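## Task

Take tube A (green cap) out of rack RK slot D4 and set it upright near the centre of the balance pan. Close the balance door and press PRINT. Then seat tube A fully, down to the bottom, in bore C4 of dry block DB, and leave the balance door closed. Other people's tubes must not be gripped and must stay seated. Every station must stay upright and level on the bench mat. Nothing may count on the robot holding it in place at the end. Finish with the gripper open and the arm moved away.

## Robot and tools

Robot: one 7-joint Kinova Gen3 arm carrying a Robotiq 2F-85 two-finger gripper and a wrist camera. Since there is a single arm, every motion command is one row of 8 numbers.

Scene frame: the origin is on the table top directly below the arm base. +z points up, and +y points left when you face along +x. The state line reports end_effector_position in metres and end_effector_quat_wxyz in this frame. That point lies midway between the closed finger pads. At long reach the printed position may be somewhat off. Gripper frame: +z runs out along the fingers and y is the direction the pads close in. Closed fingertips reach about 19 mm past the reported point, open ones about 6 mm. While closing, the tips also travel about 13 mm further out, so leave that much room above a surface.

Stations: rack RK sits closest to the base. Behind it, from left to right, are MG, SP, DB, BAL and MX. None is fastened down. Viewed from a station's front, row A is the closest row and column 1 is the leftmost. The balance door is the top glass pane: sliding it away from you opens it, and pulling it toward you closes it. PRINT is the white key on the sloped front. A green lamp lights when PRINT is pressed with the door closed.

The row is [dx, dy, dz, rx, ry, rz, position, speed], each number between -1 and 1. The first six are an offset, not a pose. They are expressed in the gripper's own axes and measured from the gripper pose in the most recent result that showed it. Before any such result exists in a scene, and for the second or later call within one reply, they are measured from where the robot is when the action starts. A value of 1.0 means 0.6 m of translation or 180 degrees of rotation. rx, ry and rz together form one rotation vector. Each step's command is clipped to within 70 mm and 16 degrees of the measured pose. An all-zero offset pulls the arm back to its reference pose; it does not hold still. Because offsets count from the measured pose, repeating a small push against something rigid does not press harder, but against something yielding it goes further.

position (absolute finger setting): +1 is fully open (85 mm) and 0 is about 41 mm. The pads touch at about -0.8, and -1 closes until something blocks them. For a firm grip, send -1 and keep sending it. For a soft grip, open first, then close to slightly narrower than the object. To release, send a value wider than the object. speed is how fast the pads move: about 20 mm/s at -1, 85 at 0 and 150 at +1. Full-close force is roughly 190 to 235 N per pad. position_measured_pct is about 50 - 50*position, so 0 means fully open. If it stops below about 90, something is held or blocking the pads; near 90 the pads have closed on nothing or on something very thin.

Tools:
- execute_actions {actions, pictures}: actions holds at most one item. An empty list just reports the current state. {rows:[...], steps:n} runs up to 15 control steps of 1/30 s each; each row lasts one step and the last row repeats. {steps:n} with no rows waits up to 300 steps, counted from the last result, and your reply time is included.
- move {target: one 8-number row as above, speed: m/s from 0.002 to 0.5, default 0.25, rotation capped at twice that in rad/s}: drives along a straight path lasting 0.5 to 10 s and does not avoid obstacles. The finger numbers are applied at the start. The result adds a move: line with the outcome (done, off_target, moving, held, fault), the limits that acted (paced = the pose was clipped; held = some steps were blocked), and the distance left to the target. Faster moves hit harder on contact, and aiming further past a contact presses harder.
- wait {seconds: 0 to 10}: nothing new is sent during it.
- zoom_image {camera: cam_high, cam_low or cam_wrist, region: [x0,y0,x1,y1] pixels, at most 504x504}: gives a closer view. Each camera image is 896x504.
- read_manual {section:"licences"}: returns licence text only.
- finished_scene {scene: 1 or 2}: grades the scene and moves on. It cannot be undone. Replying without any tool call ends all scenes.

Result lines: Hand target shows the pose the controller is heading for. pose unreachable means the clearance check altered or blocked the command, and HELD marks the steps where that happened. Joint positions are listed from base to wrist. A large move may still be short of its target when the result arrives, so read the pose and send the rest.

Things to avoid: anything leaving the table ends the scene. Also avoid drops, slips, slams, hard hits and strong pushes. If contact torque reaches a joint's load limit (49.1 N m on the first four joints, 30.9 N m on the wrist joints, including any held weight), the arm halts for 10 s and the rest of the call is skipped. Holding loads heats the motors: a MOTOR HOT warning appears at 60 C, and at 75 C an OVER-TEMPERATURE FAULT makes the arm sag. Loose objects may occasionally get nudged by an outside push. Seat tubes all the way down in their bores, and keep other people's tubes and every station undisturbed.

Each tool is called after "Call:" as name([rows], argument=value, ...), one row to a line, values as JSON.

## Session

Call:
execute_actions(actions=[])

Scene clock: 0.00 s of 12600.00 s.
end_effector_position=(+0.2623, -0.3079, +0.3676) position_measured_pct=0.0 end_effector_quat_wxyz=(+0.055, +0.732, +0.679, -0.014)
Joint positions: [0.648 0.182 0.162 1.753 0.004 1.102 0.721]
Joint velocities: [ 0.     0.     0.     0.001 -0.002 -0.    -0.   ]
Motor temperatures (°C, as the motors report them): [30 32 27 33 33 36 40]
Hand target: +0.262, -0.308, +0.368; +0.055, +0.732, +0.679, -0.014

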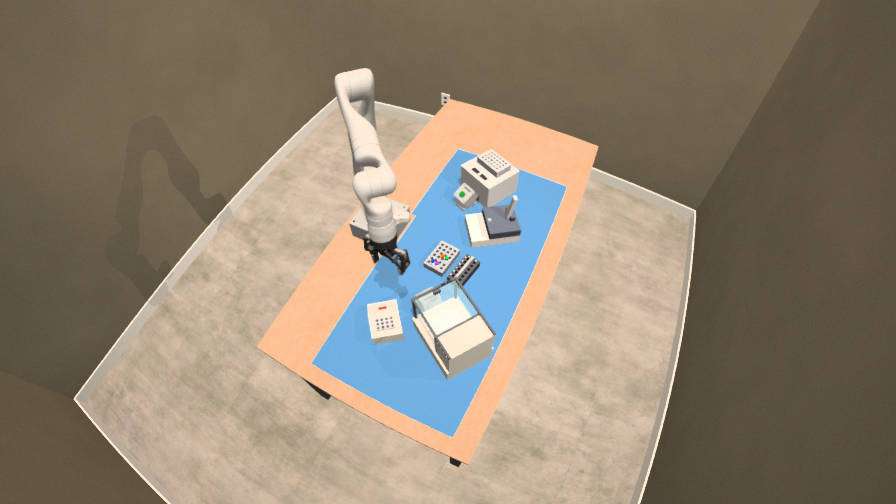

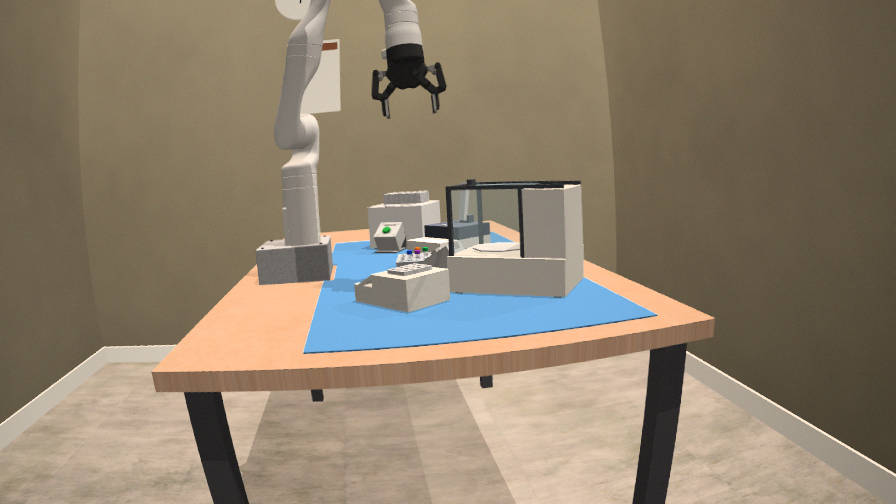

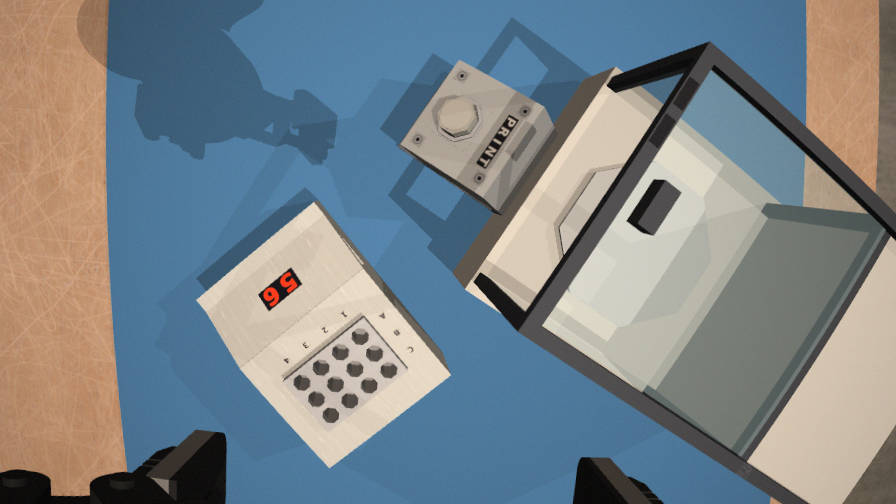

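Call:
move(target=[0.5087,-0.0668,0.1283,0.0385,0.0098,0.4755,-0.5,0], speed=0.25)

Scene clock: 20.60 s of 12600.00 s.
end_effector_position=(+0.2486, -0.0115, +0.2590) position_measured_pct=75.0 end_effector_quat_wxyz=(+0.001, +1.000, -0.001, -0.001)
Joint positions: [ 0.062  0.071 -0.116  2.29   0.013  0.787 -1.642]
Joint velocities: [-0.008  0.002 -0.008 -0.001  0.007 -0.    -0.019]
Motor temperatures (°C, as the motors report them): [30 32 27 33 33 36 40]
Hand target: +0.249, -0.011, +0.259; +0.001, +1.000, -0.000, -0.001
Off the commanded pose: 0.002 m, 0 deg.
move: done

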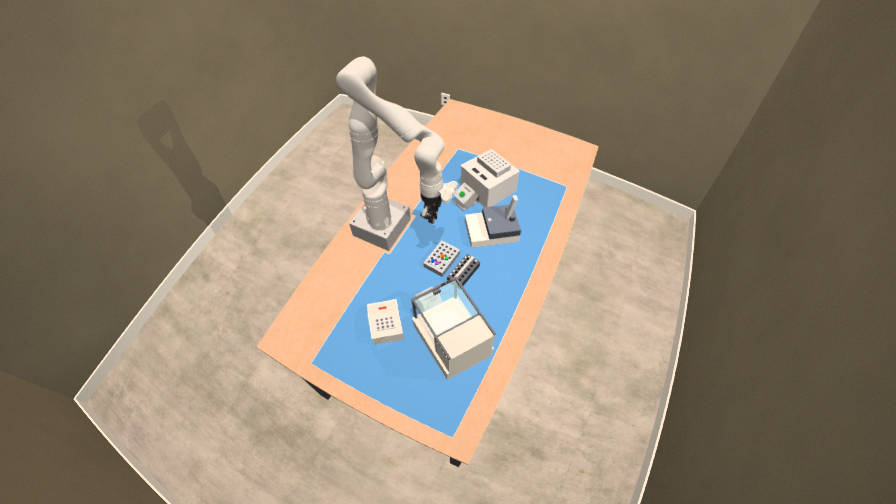

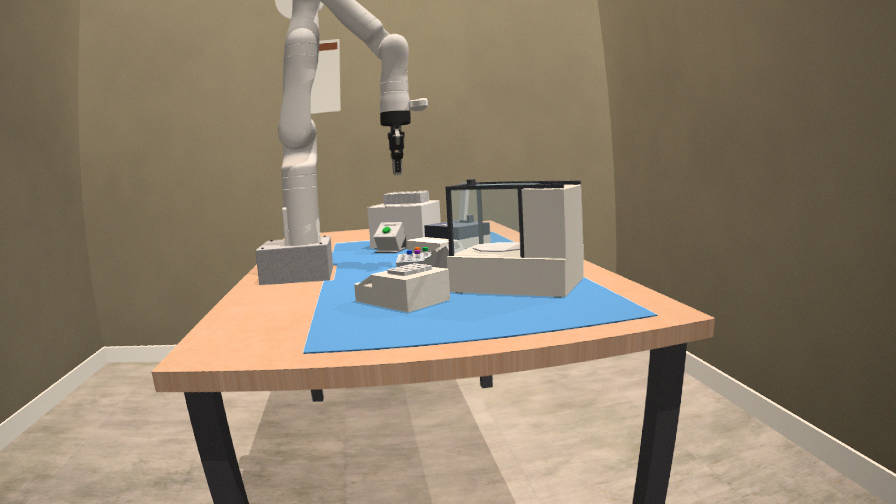

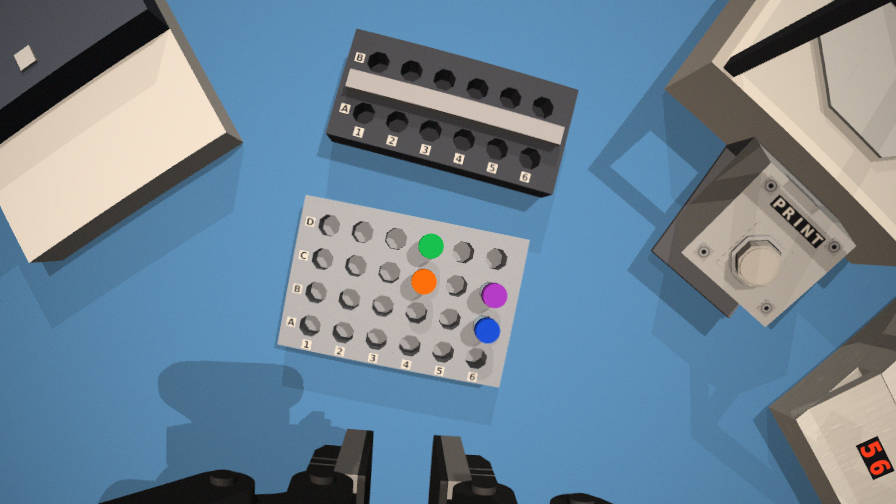

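Call:
move(target=[0.08,0.018,0.2,0,0,0.067,-0.5,0], speed=0.15)

Scene clock: 49.93 s of 12600.00 s.
end_effector_position=(+0.2968, -0.0227, +0.1396) position_measured_pct=75.0 end_effector_quat_wxyz=(+0.001, +0.994, -0.106, -0.001)
Joint positions: [ 0.031  0.479 -0.043  2.324  0.064  0.345 -1.858]
Joint velocities: [-0.002  0.008 -0.001  0.001 -0.    -0.001 -0.   ]
Motor temperatures (°C, as the motors report them): [30 32 27 34 33 36 40]
Hand target: +0.297, -0.023, +0.139; +0.001, +0.994, -0.106, -0.001
Off the commanded pose: 0.001 m, 0 deg.
move: done

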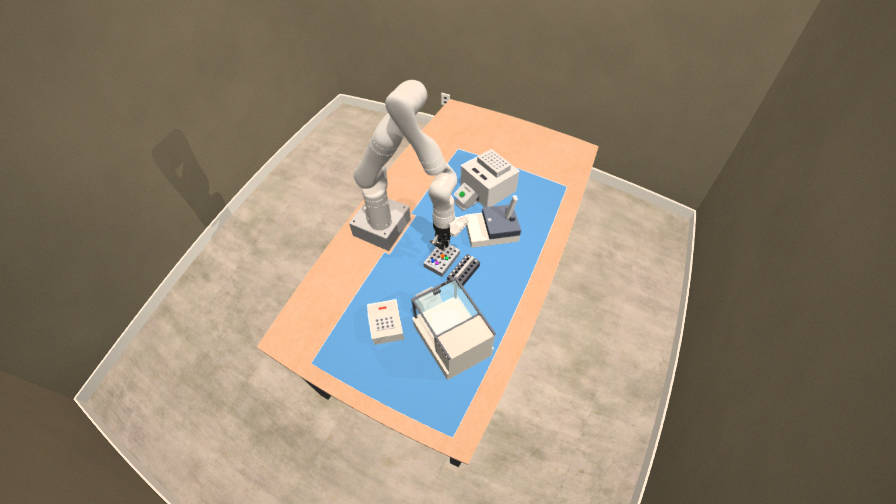

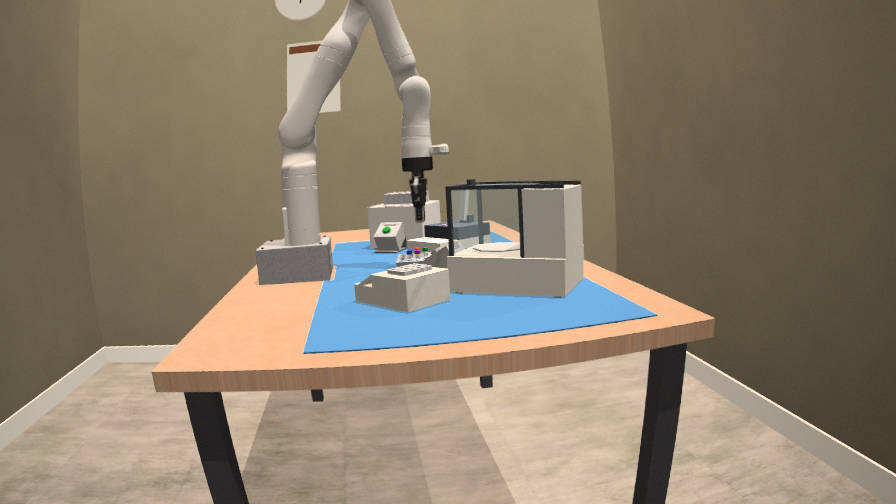

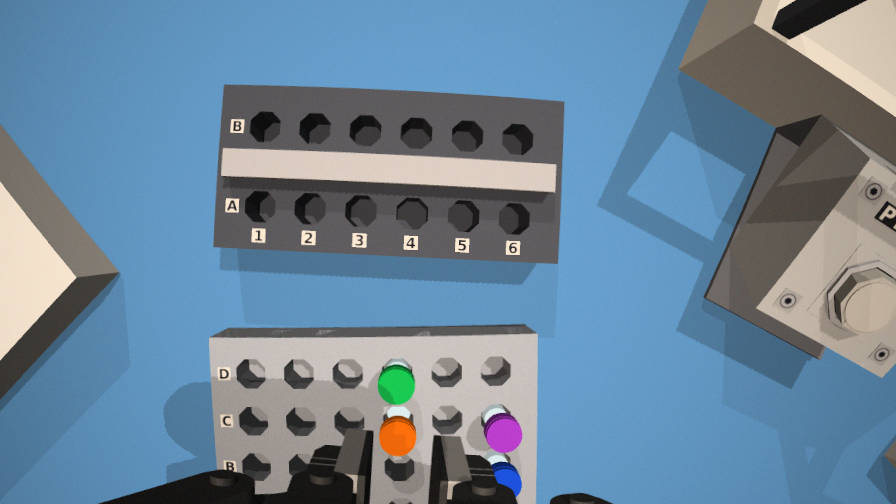

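Call:
move(target=[0.014,-0.004,0.08,0,0,0,-0.5,0], speed=0.08)

Scene clock: 71.23 s of 12600.00 s.
end_effector_position=(+0.3057, -0.0223, +0.0919) position_measured_pct=75.0 end_effector_quat_wxyz=(+0.001, +0.994, -0.106, -0.000)
Joint positions: [ 0.012  0.636 -0.021  2.323  0.079  0.187 -1.872]
Joint velocities: [-0.001  0.008  0.002  0.     0.001 -0.002 -0.001]
Motor temperatures (°C, as the motors report them): [30 32 27 33 33 36 40]
Hand target: +0.306, -0.022, +0.092; +0.001, +0.994, -0.106, -0.001
Off the commanded pose: 0.001 m, 0 deg.
move: done

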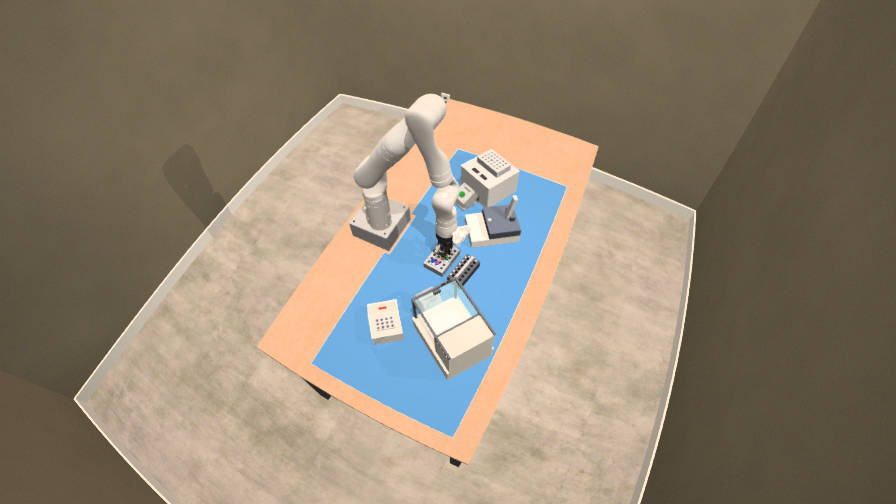

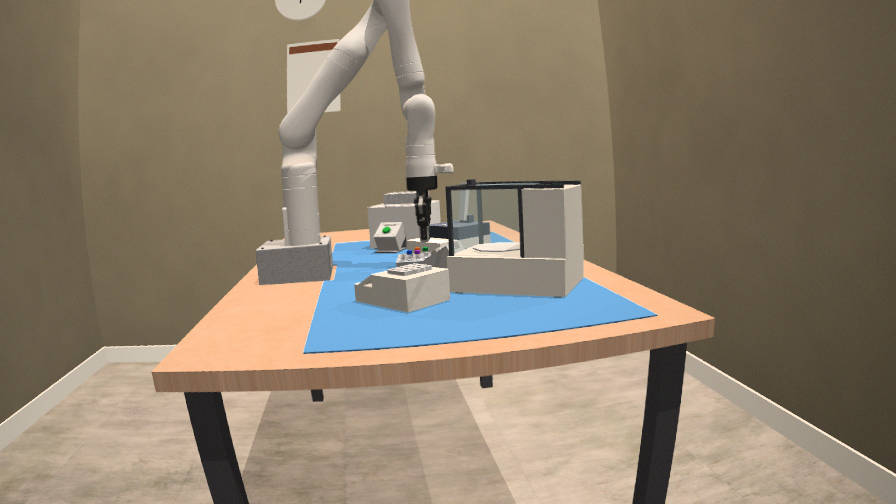

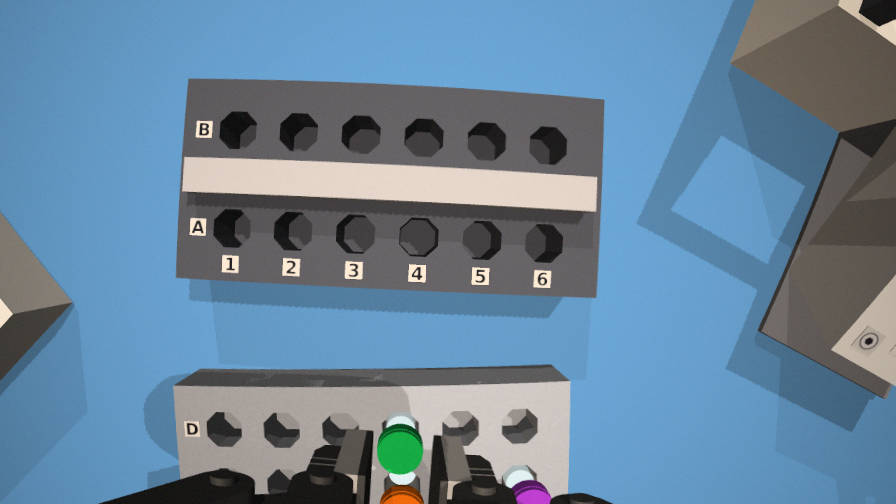

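Call:
move(target=[0.005,-0.0018,0.03,0,0,0,-0.5,0], speed=0.04)

Scene clock: 79.83 s of 12600.00 s.
end_effector_position=(+0.3091, -0.0219, +0.0743) position_measured_pct=75.0 end_effector_quat_wxyz=(+0.001, +0.994, -0.106, -0.000)
Joint positions: [ 0.005  0.694 -0.013  2.317  0.081  0.134 -1.875]
Joint velocities: [-0.001  0.009 -0.001 -0.001 -0.    -0.004 -0.   ]
Motor temperatures (°C, as the motors report them): [30 32 27 33 33 36 40]
Hand target: +0.309, -0.022, +0.074; +0.001, +0.994, -0.106, -0.000
Off the commanded pose: 0.000 m, 0 deg.
move: done

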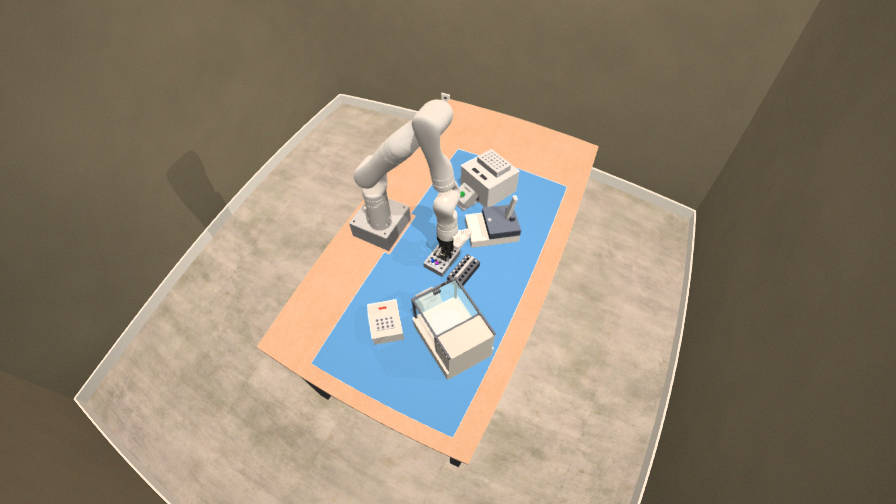

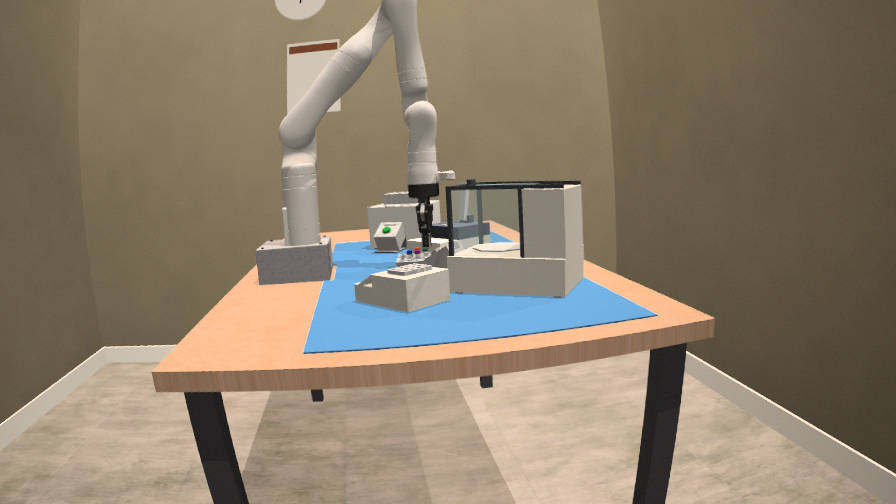

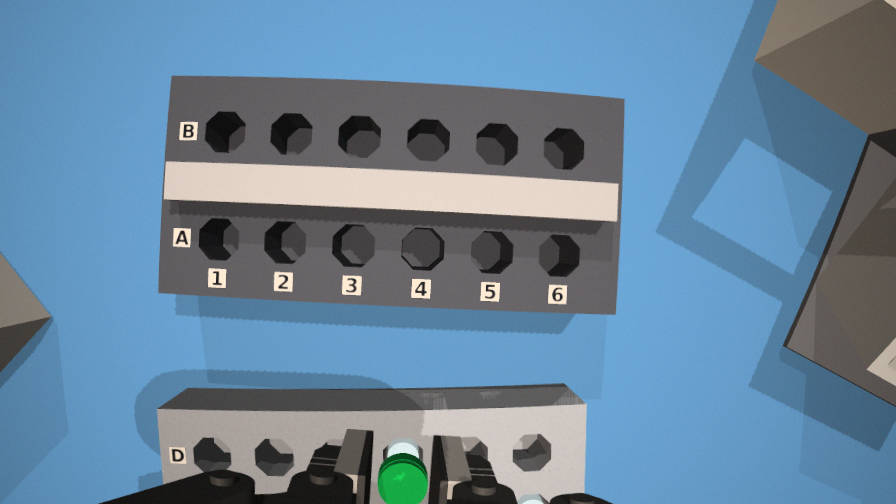

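Call:
move(target=[0,0,0.018,0,0,0,-0.5,0], speed=0.02)

Call:
execute_actions([
  {"rows":[[0,0,0,0,0,0,-1,-0.3]],"steps":15},
])

Scene clock: 84.47 s of 12600.00 s.
end_effector_position=(+0.3093, -0.0220, +0.0638) position_measured_pct=75.0 end_effector_quat_wxyz=(+0.001, +0.994, -0.106, +0.000)
Joint positions: [ 0.002  0.728 -0.009  2.318  0.082  0.098 -1.876]
Joint velocities: [-0.001  0.008  0.    -0.001 -0.001 -0.005 -0.   ]
Motor temperatures (°C, as the motors report them): [30 32 27 33 33 36 40]
Hand target: +0.309, -0.022, +0.064; +0.001, +0.994, -0.106, -0.000
Off the commanded pose: 0.000 m, 0 deg.
move: done

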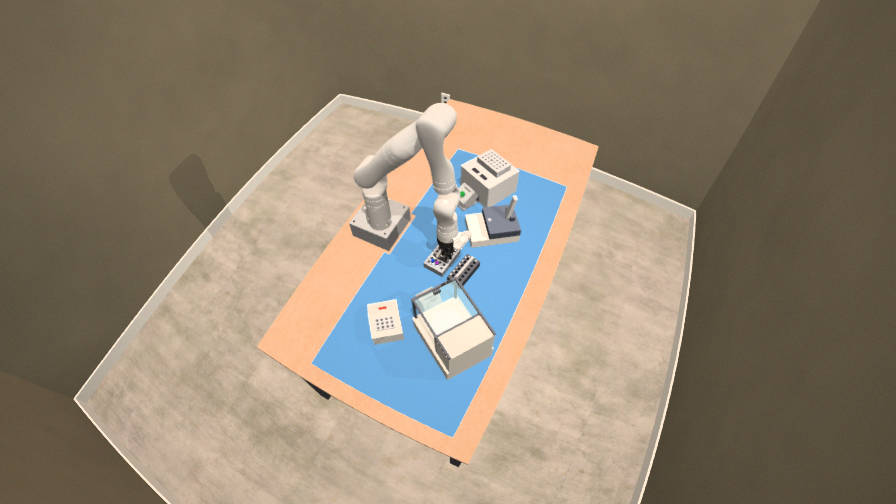

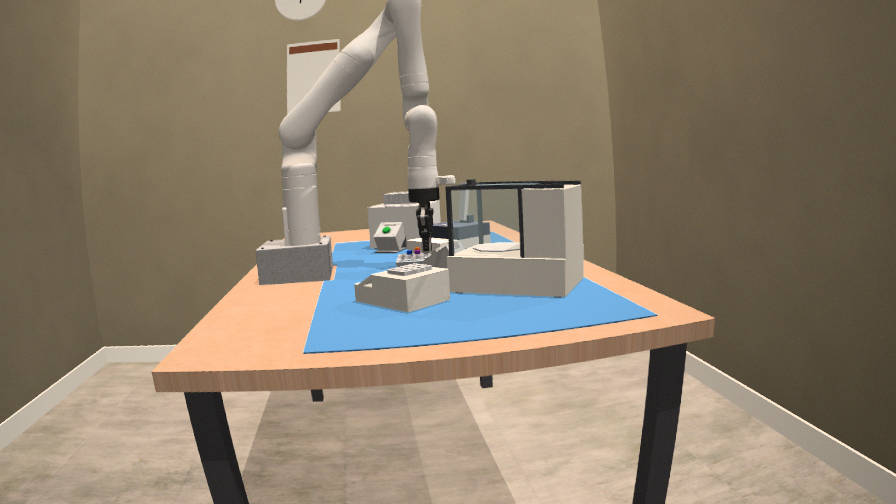

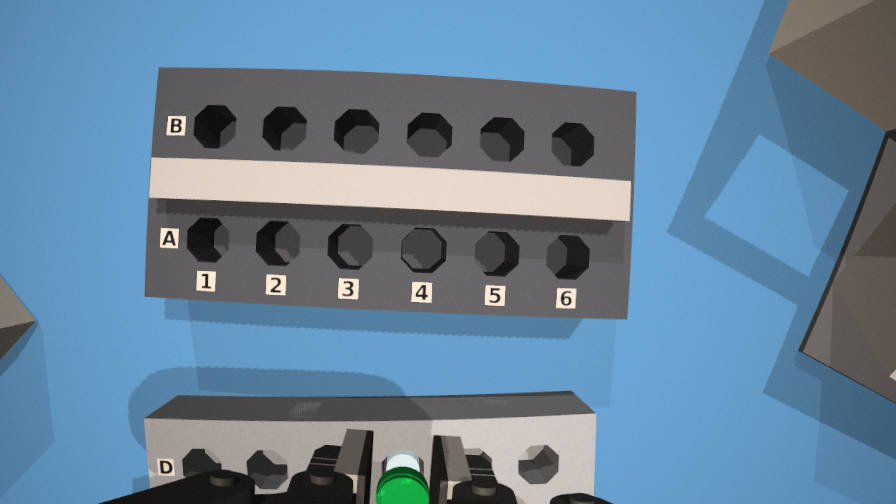

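Scene clock: 84.97 s of 12600.00 s.
end_effector_position=(+0.3094, -0.0221, +0.0640) position_measured_pct=84.1 end_effector_quat_wxyz=(+0.001, +0.994, -0.106, +0.000)
Joint positions: [ 0.002  0.728 -0.009  2.318  0.082  0.099 -1.876]
Joint velocities: [ 0.     0.     0.001 -0.    -0.    -0.    -0.001]
Motor temperatures (°C, as the motors report them): [30 32 27 33 33 36 40]
Hand target: +0.309, -0.022, +0.064; +0.001, +0.994, -0.106, +0.000
Off the commanded pose: 0.000 m, 0 deg.
Steps of this call (steps 1 to 15: all 15 steps of this action). Readings (end_effector_position | what the end effector reports):
1: (+0.3093, -0.0220, +0.0637) | position_measured_pct=75.0
2: (+0.3093, -0.0220, +0.0638) | position_measured_pct=75.4
4: (+0.3093, -0.0220, +0.0638) | position_measured_pct=78.2
8: (+0.3094, -0.0221, +0.0640) | position_measured_pct=82.9
15: the state above

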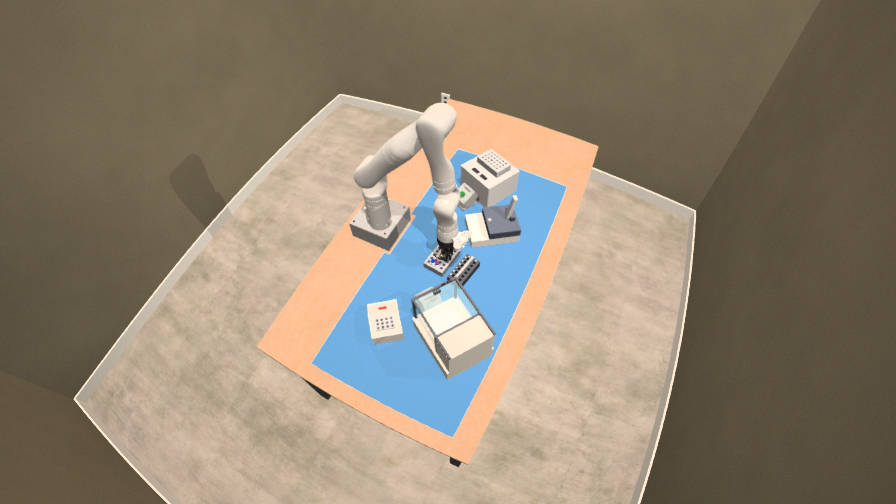

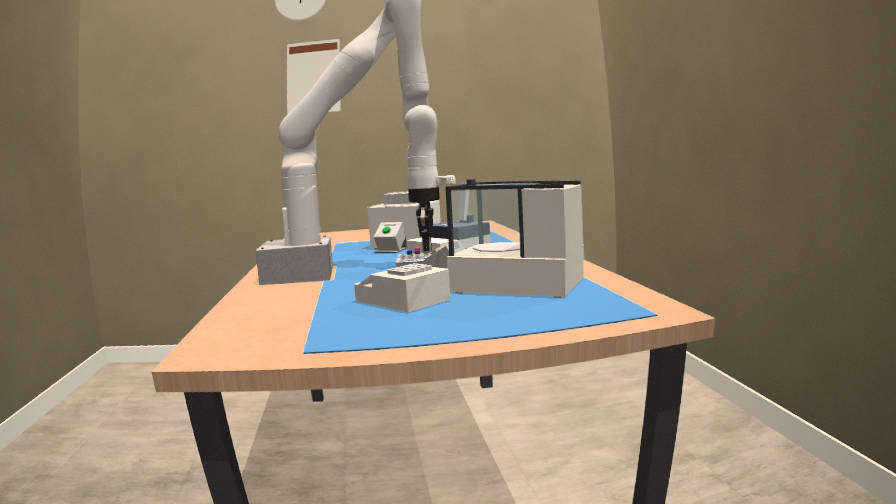

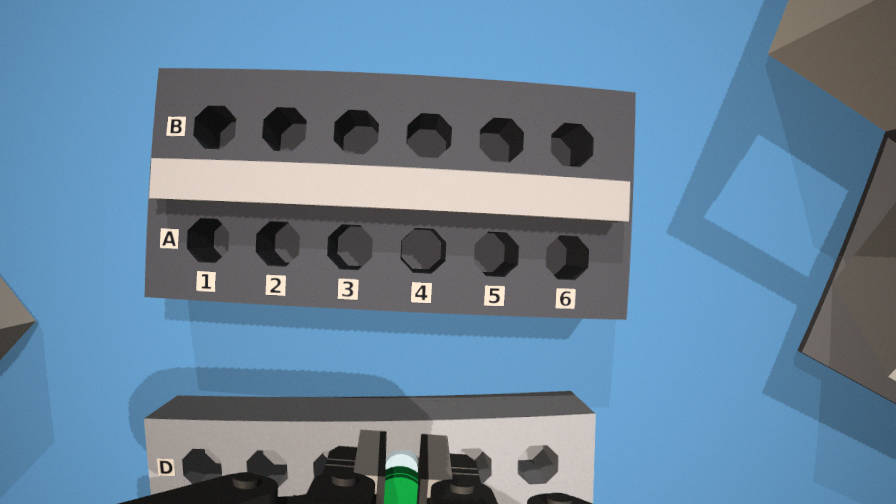

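Call:
execute_actions([
  {"rows":[[0,0,0,0,0,0,-0.45,0]],"steps":10},
], pictures=false)

Call:
move(target=[0,0,-0.4,0,0,0,-0.45,0], speed=0.2)

Scene clock: 92.23 s of 12600.00 s.
end_effector_position=(+0.3094, -0.0221, +0.0640) position_measured_pct=72.6 end_effector_quat_wxyz=(+0.001, +0.994, -0.106, +0.000)
Joint positions: [ 0.002  0.727 -0.009  2.318  0.082  0.099 -1.876]
Joint velocities: [-0.     0.    -0.     0.001  0.     0.    -0.001]
Motor temperatures (°C, as the motors report them): [30 32 27 33 33 36 40]
Hand target: +0.309, -0.022, +0.064; +0.001, +0.994, -0.106, +0.000
Off the commanded pose: 0.000 m, 0 deg.
Steps of this call (steps 1 to 208: nothing new was sent; steps 209 to 218: all 10 steps of this action). Readings (end_effector_position | what the end effector reports):
209: (+0.3094, -0.0221, +0.0640) | position_measured_pct=84.1
210: (+0.3094, -0.0221, +0.0641) | position_measured_pct=84.1
212: (+0.3094, -0.0221, +0.0640) | position_measured_pct=79.4
216: (+0.3094, -0.0221, +0.0640) | position_measured_pct=73.0
218: the state above

Scene clock: 94.20 s of 12600.00 s.
end_effector_position=(+0.3087, -0.0211, +0.3033) position_measured_pct=72.6 end_effector_quat_wxyz=(+0.001, +0.994, -0.106, +0.000)
Joint positions: [ 0.045  0.121 -0.056  2.049  0.01   0.975 -1.806]
Joint velocities: [ 0.    -0.004 -0.002 -0.001 -0.002  0.004 -0.   ]
Motor temperatures (°C, as the motors report them): [30 32 27 33 33 36 40]
Hand target: +0.309, -0.021, +0.303; +0.001, +0.994, -0.106, +0.000
Off the commanded pose: 0.001 m, 0 deg.
move: done

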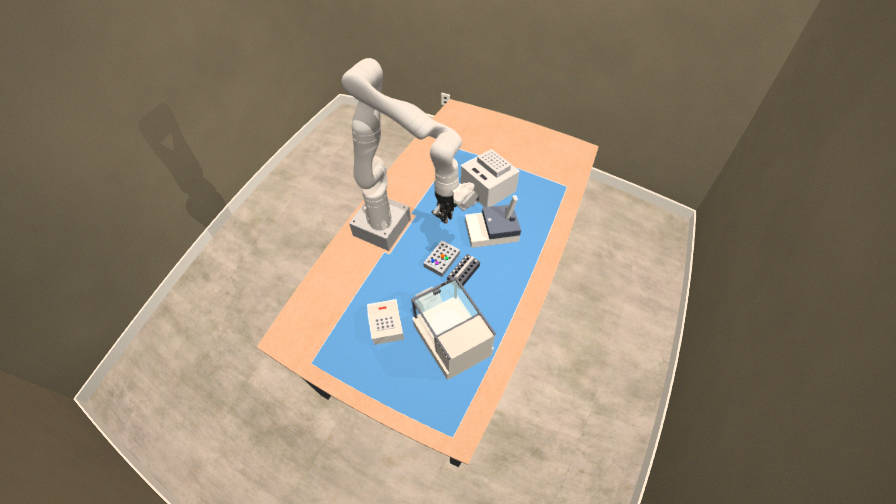

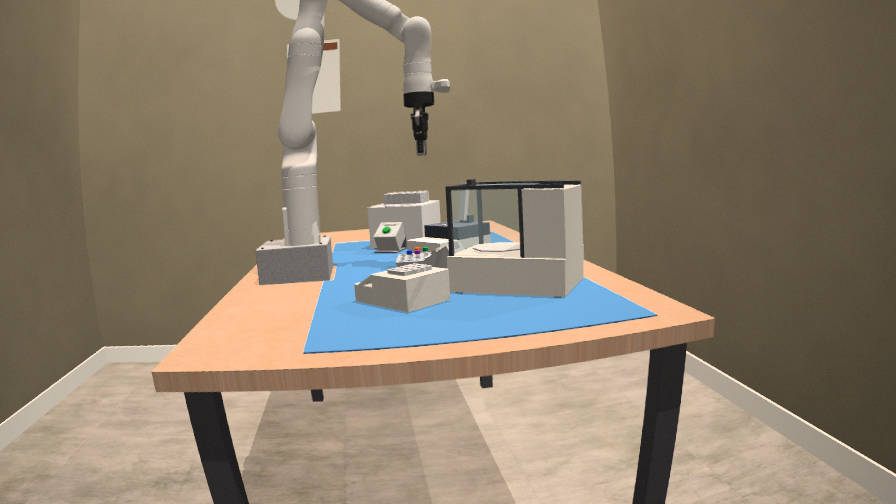

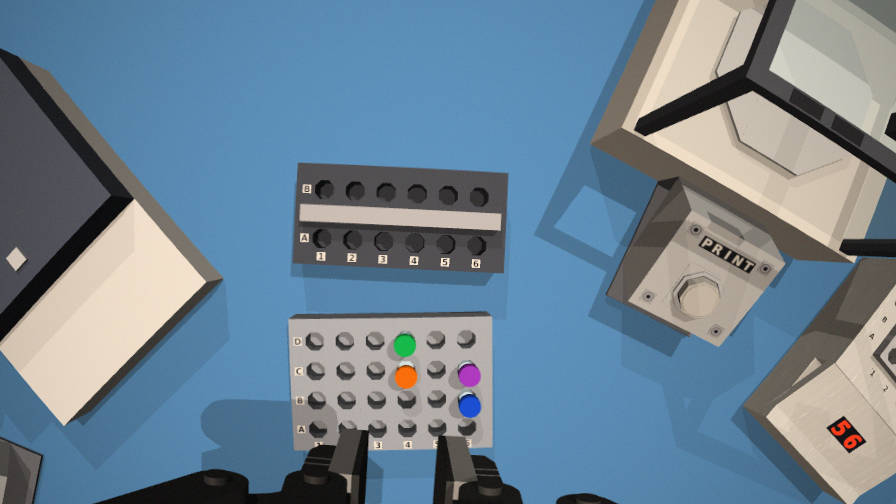

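Call:
move(target=[0.1667,0.3067,0.02,0,0,-0.347,-0.35,0], speed=0.2)

Scene clock: 110.90 s of 12600.00 s.
end_effector_position=(+0.3689, -0.2209, +0.2923) position_measured_pct=67.5 end_effector_quat_wxyz=(+0.001, +0.905, +0.425, +0.000)
Joint positions: [ 0.537  0.39  -0.068  1.714  0.032  1.04  -0.242]
Joint velocities: [ 0.008  0.007 -0.002 -0.005 -0.002  0.003  0.012]
Motor temperatures (°C, as the motors report them): [30 32 27 33 33 36 40]
Hand target: +0.369, -0.221, +0.292; +0.000, +0.905, +0.425, +0.000
Off the commanded pose: 0.002 m, 0 deg.
move: done

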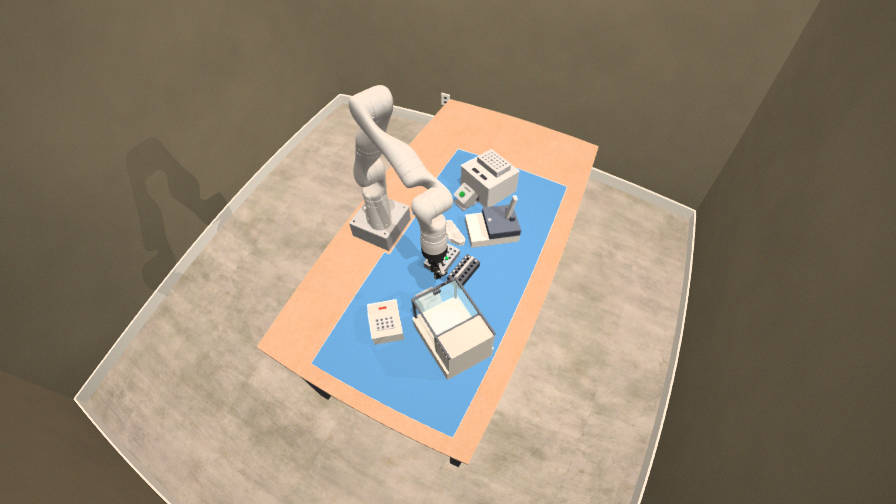

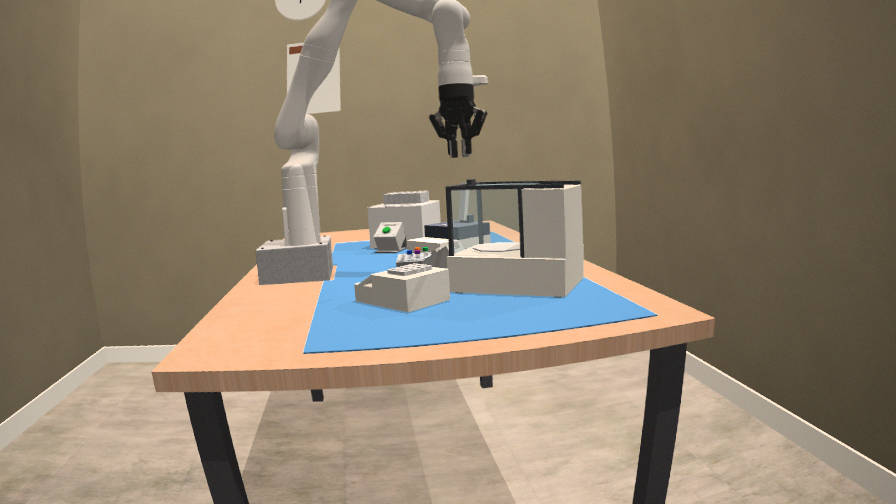

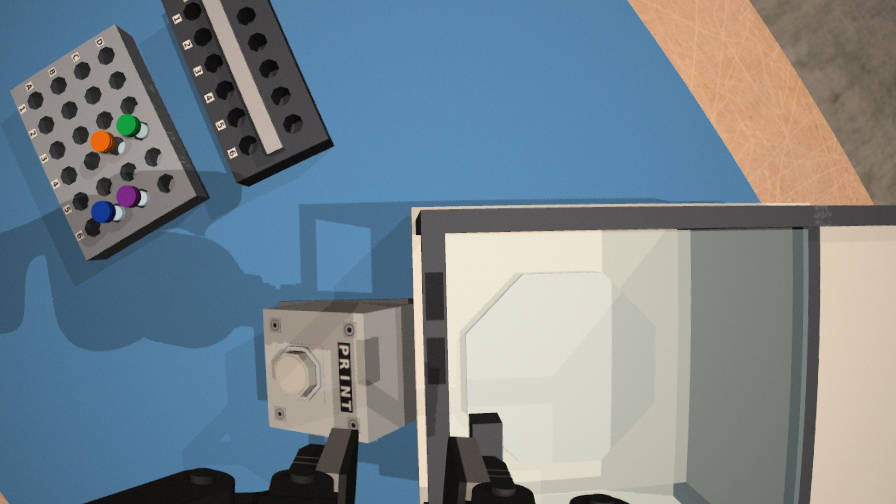

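Call:
move(target=[-0.019,0.0433,0.05,0,0,-0.0045,-0.35,0], speed=0.1)

Scene clock: 119.90 s of 12600.00 s.
end_effector_position=(+0.3818, -0.2462, +0.2627) position_measured_pct=67.5 end_effector_quat_wxyz=(+0.001, +0.902, +0.432, +0.000)
Joint positions: [ 0.567  0.477 -0.063  1.681  0.036  0.986 -0.194]
Joint velocities: [ 0.002  0.007  0.    -0.005 -0.    -0.002  0.002]
Motor temperatures (°C, as the motors report them): [30 32 27 34 33 36 40]
Hand target: +0.382, -0.246, +0.262; +0.001, +0.902, +0.432, +0.000
Off the commanded pose: 0.000 m, 0 deg.
move: done

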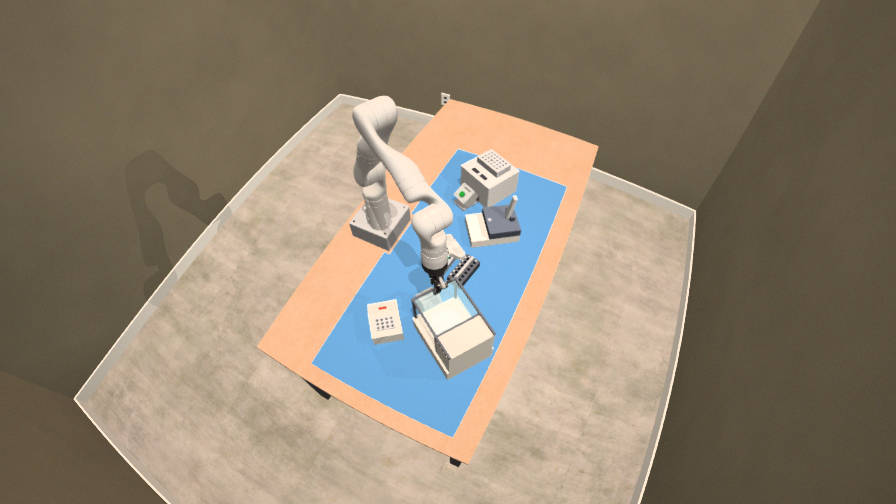

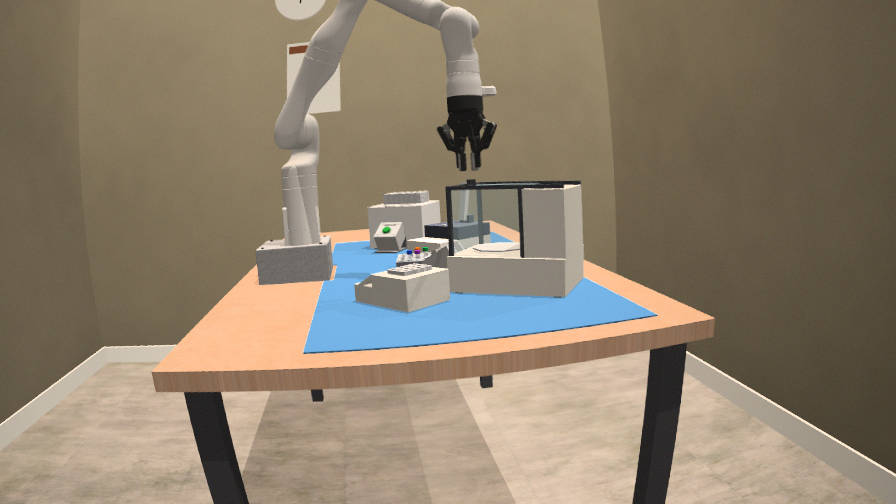

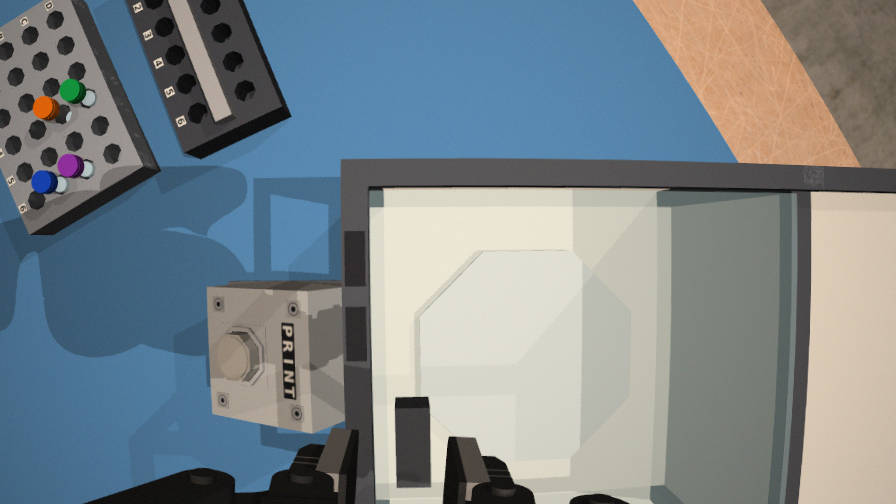

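Call:
move(target=[0,0.0035,0.04,0,0,0.002,-0.35,0], speed=0.03)

Scene clock: 127.37 s of 12600.00 s.
end_effector_position=(+0.3835, -0.2476, +0.2389) position_measured_pct=67.5 end_effector_quat_wxyz=(+0.001, +0.903, +0.429, +0.000)
Joint positions: [ 0.566  0.514 -0.061  1.708  0.039  0.922 -0.202]
Joint velocities: [-0.     0.003  0.001  0.002 -0.001 -0.004  0.   ]
Motor temperatures (°C, as the motors report them): [30 32 27 34 33 36 40]
Hand target: +0.384, -0.248, +0.239; +0.001, +0.903, +0.429, +0.000
Off the commanded pose: 0.000 m, 0 deg.
move: done

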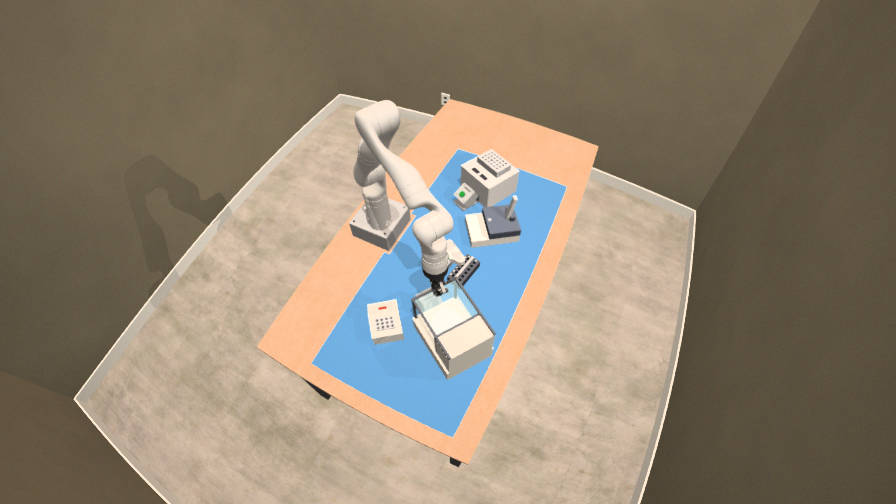

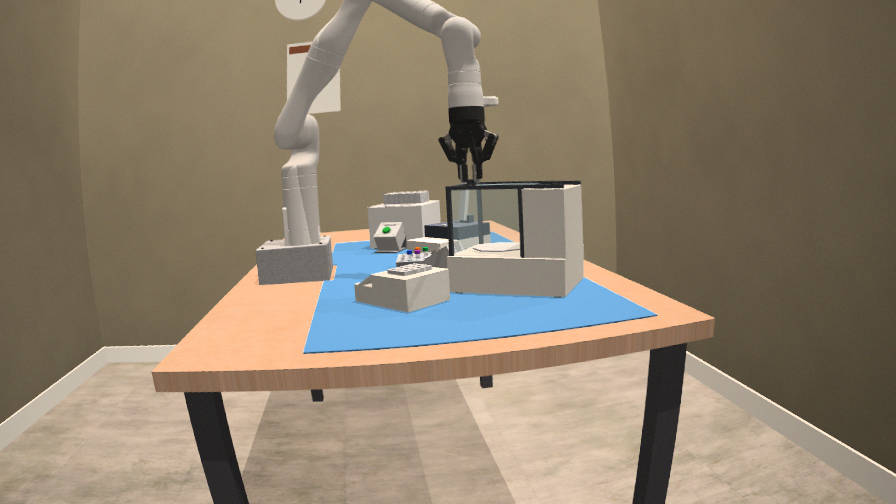

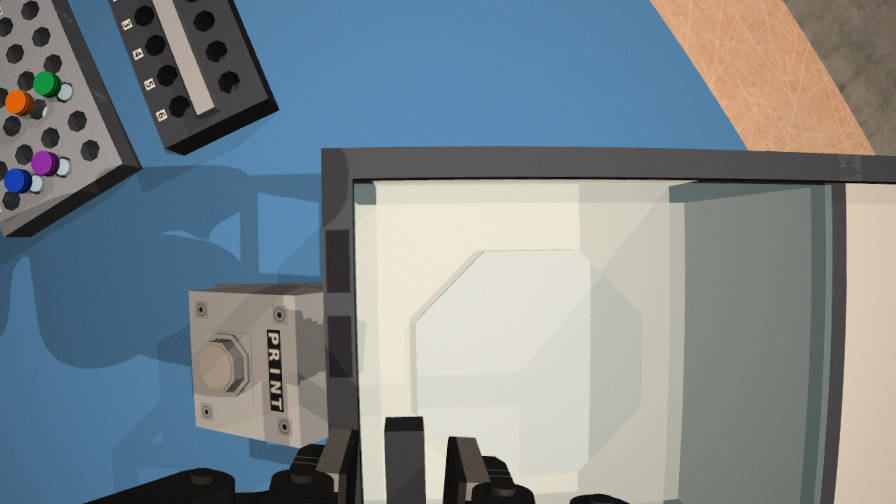

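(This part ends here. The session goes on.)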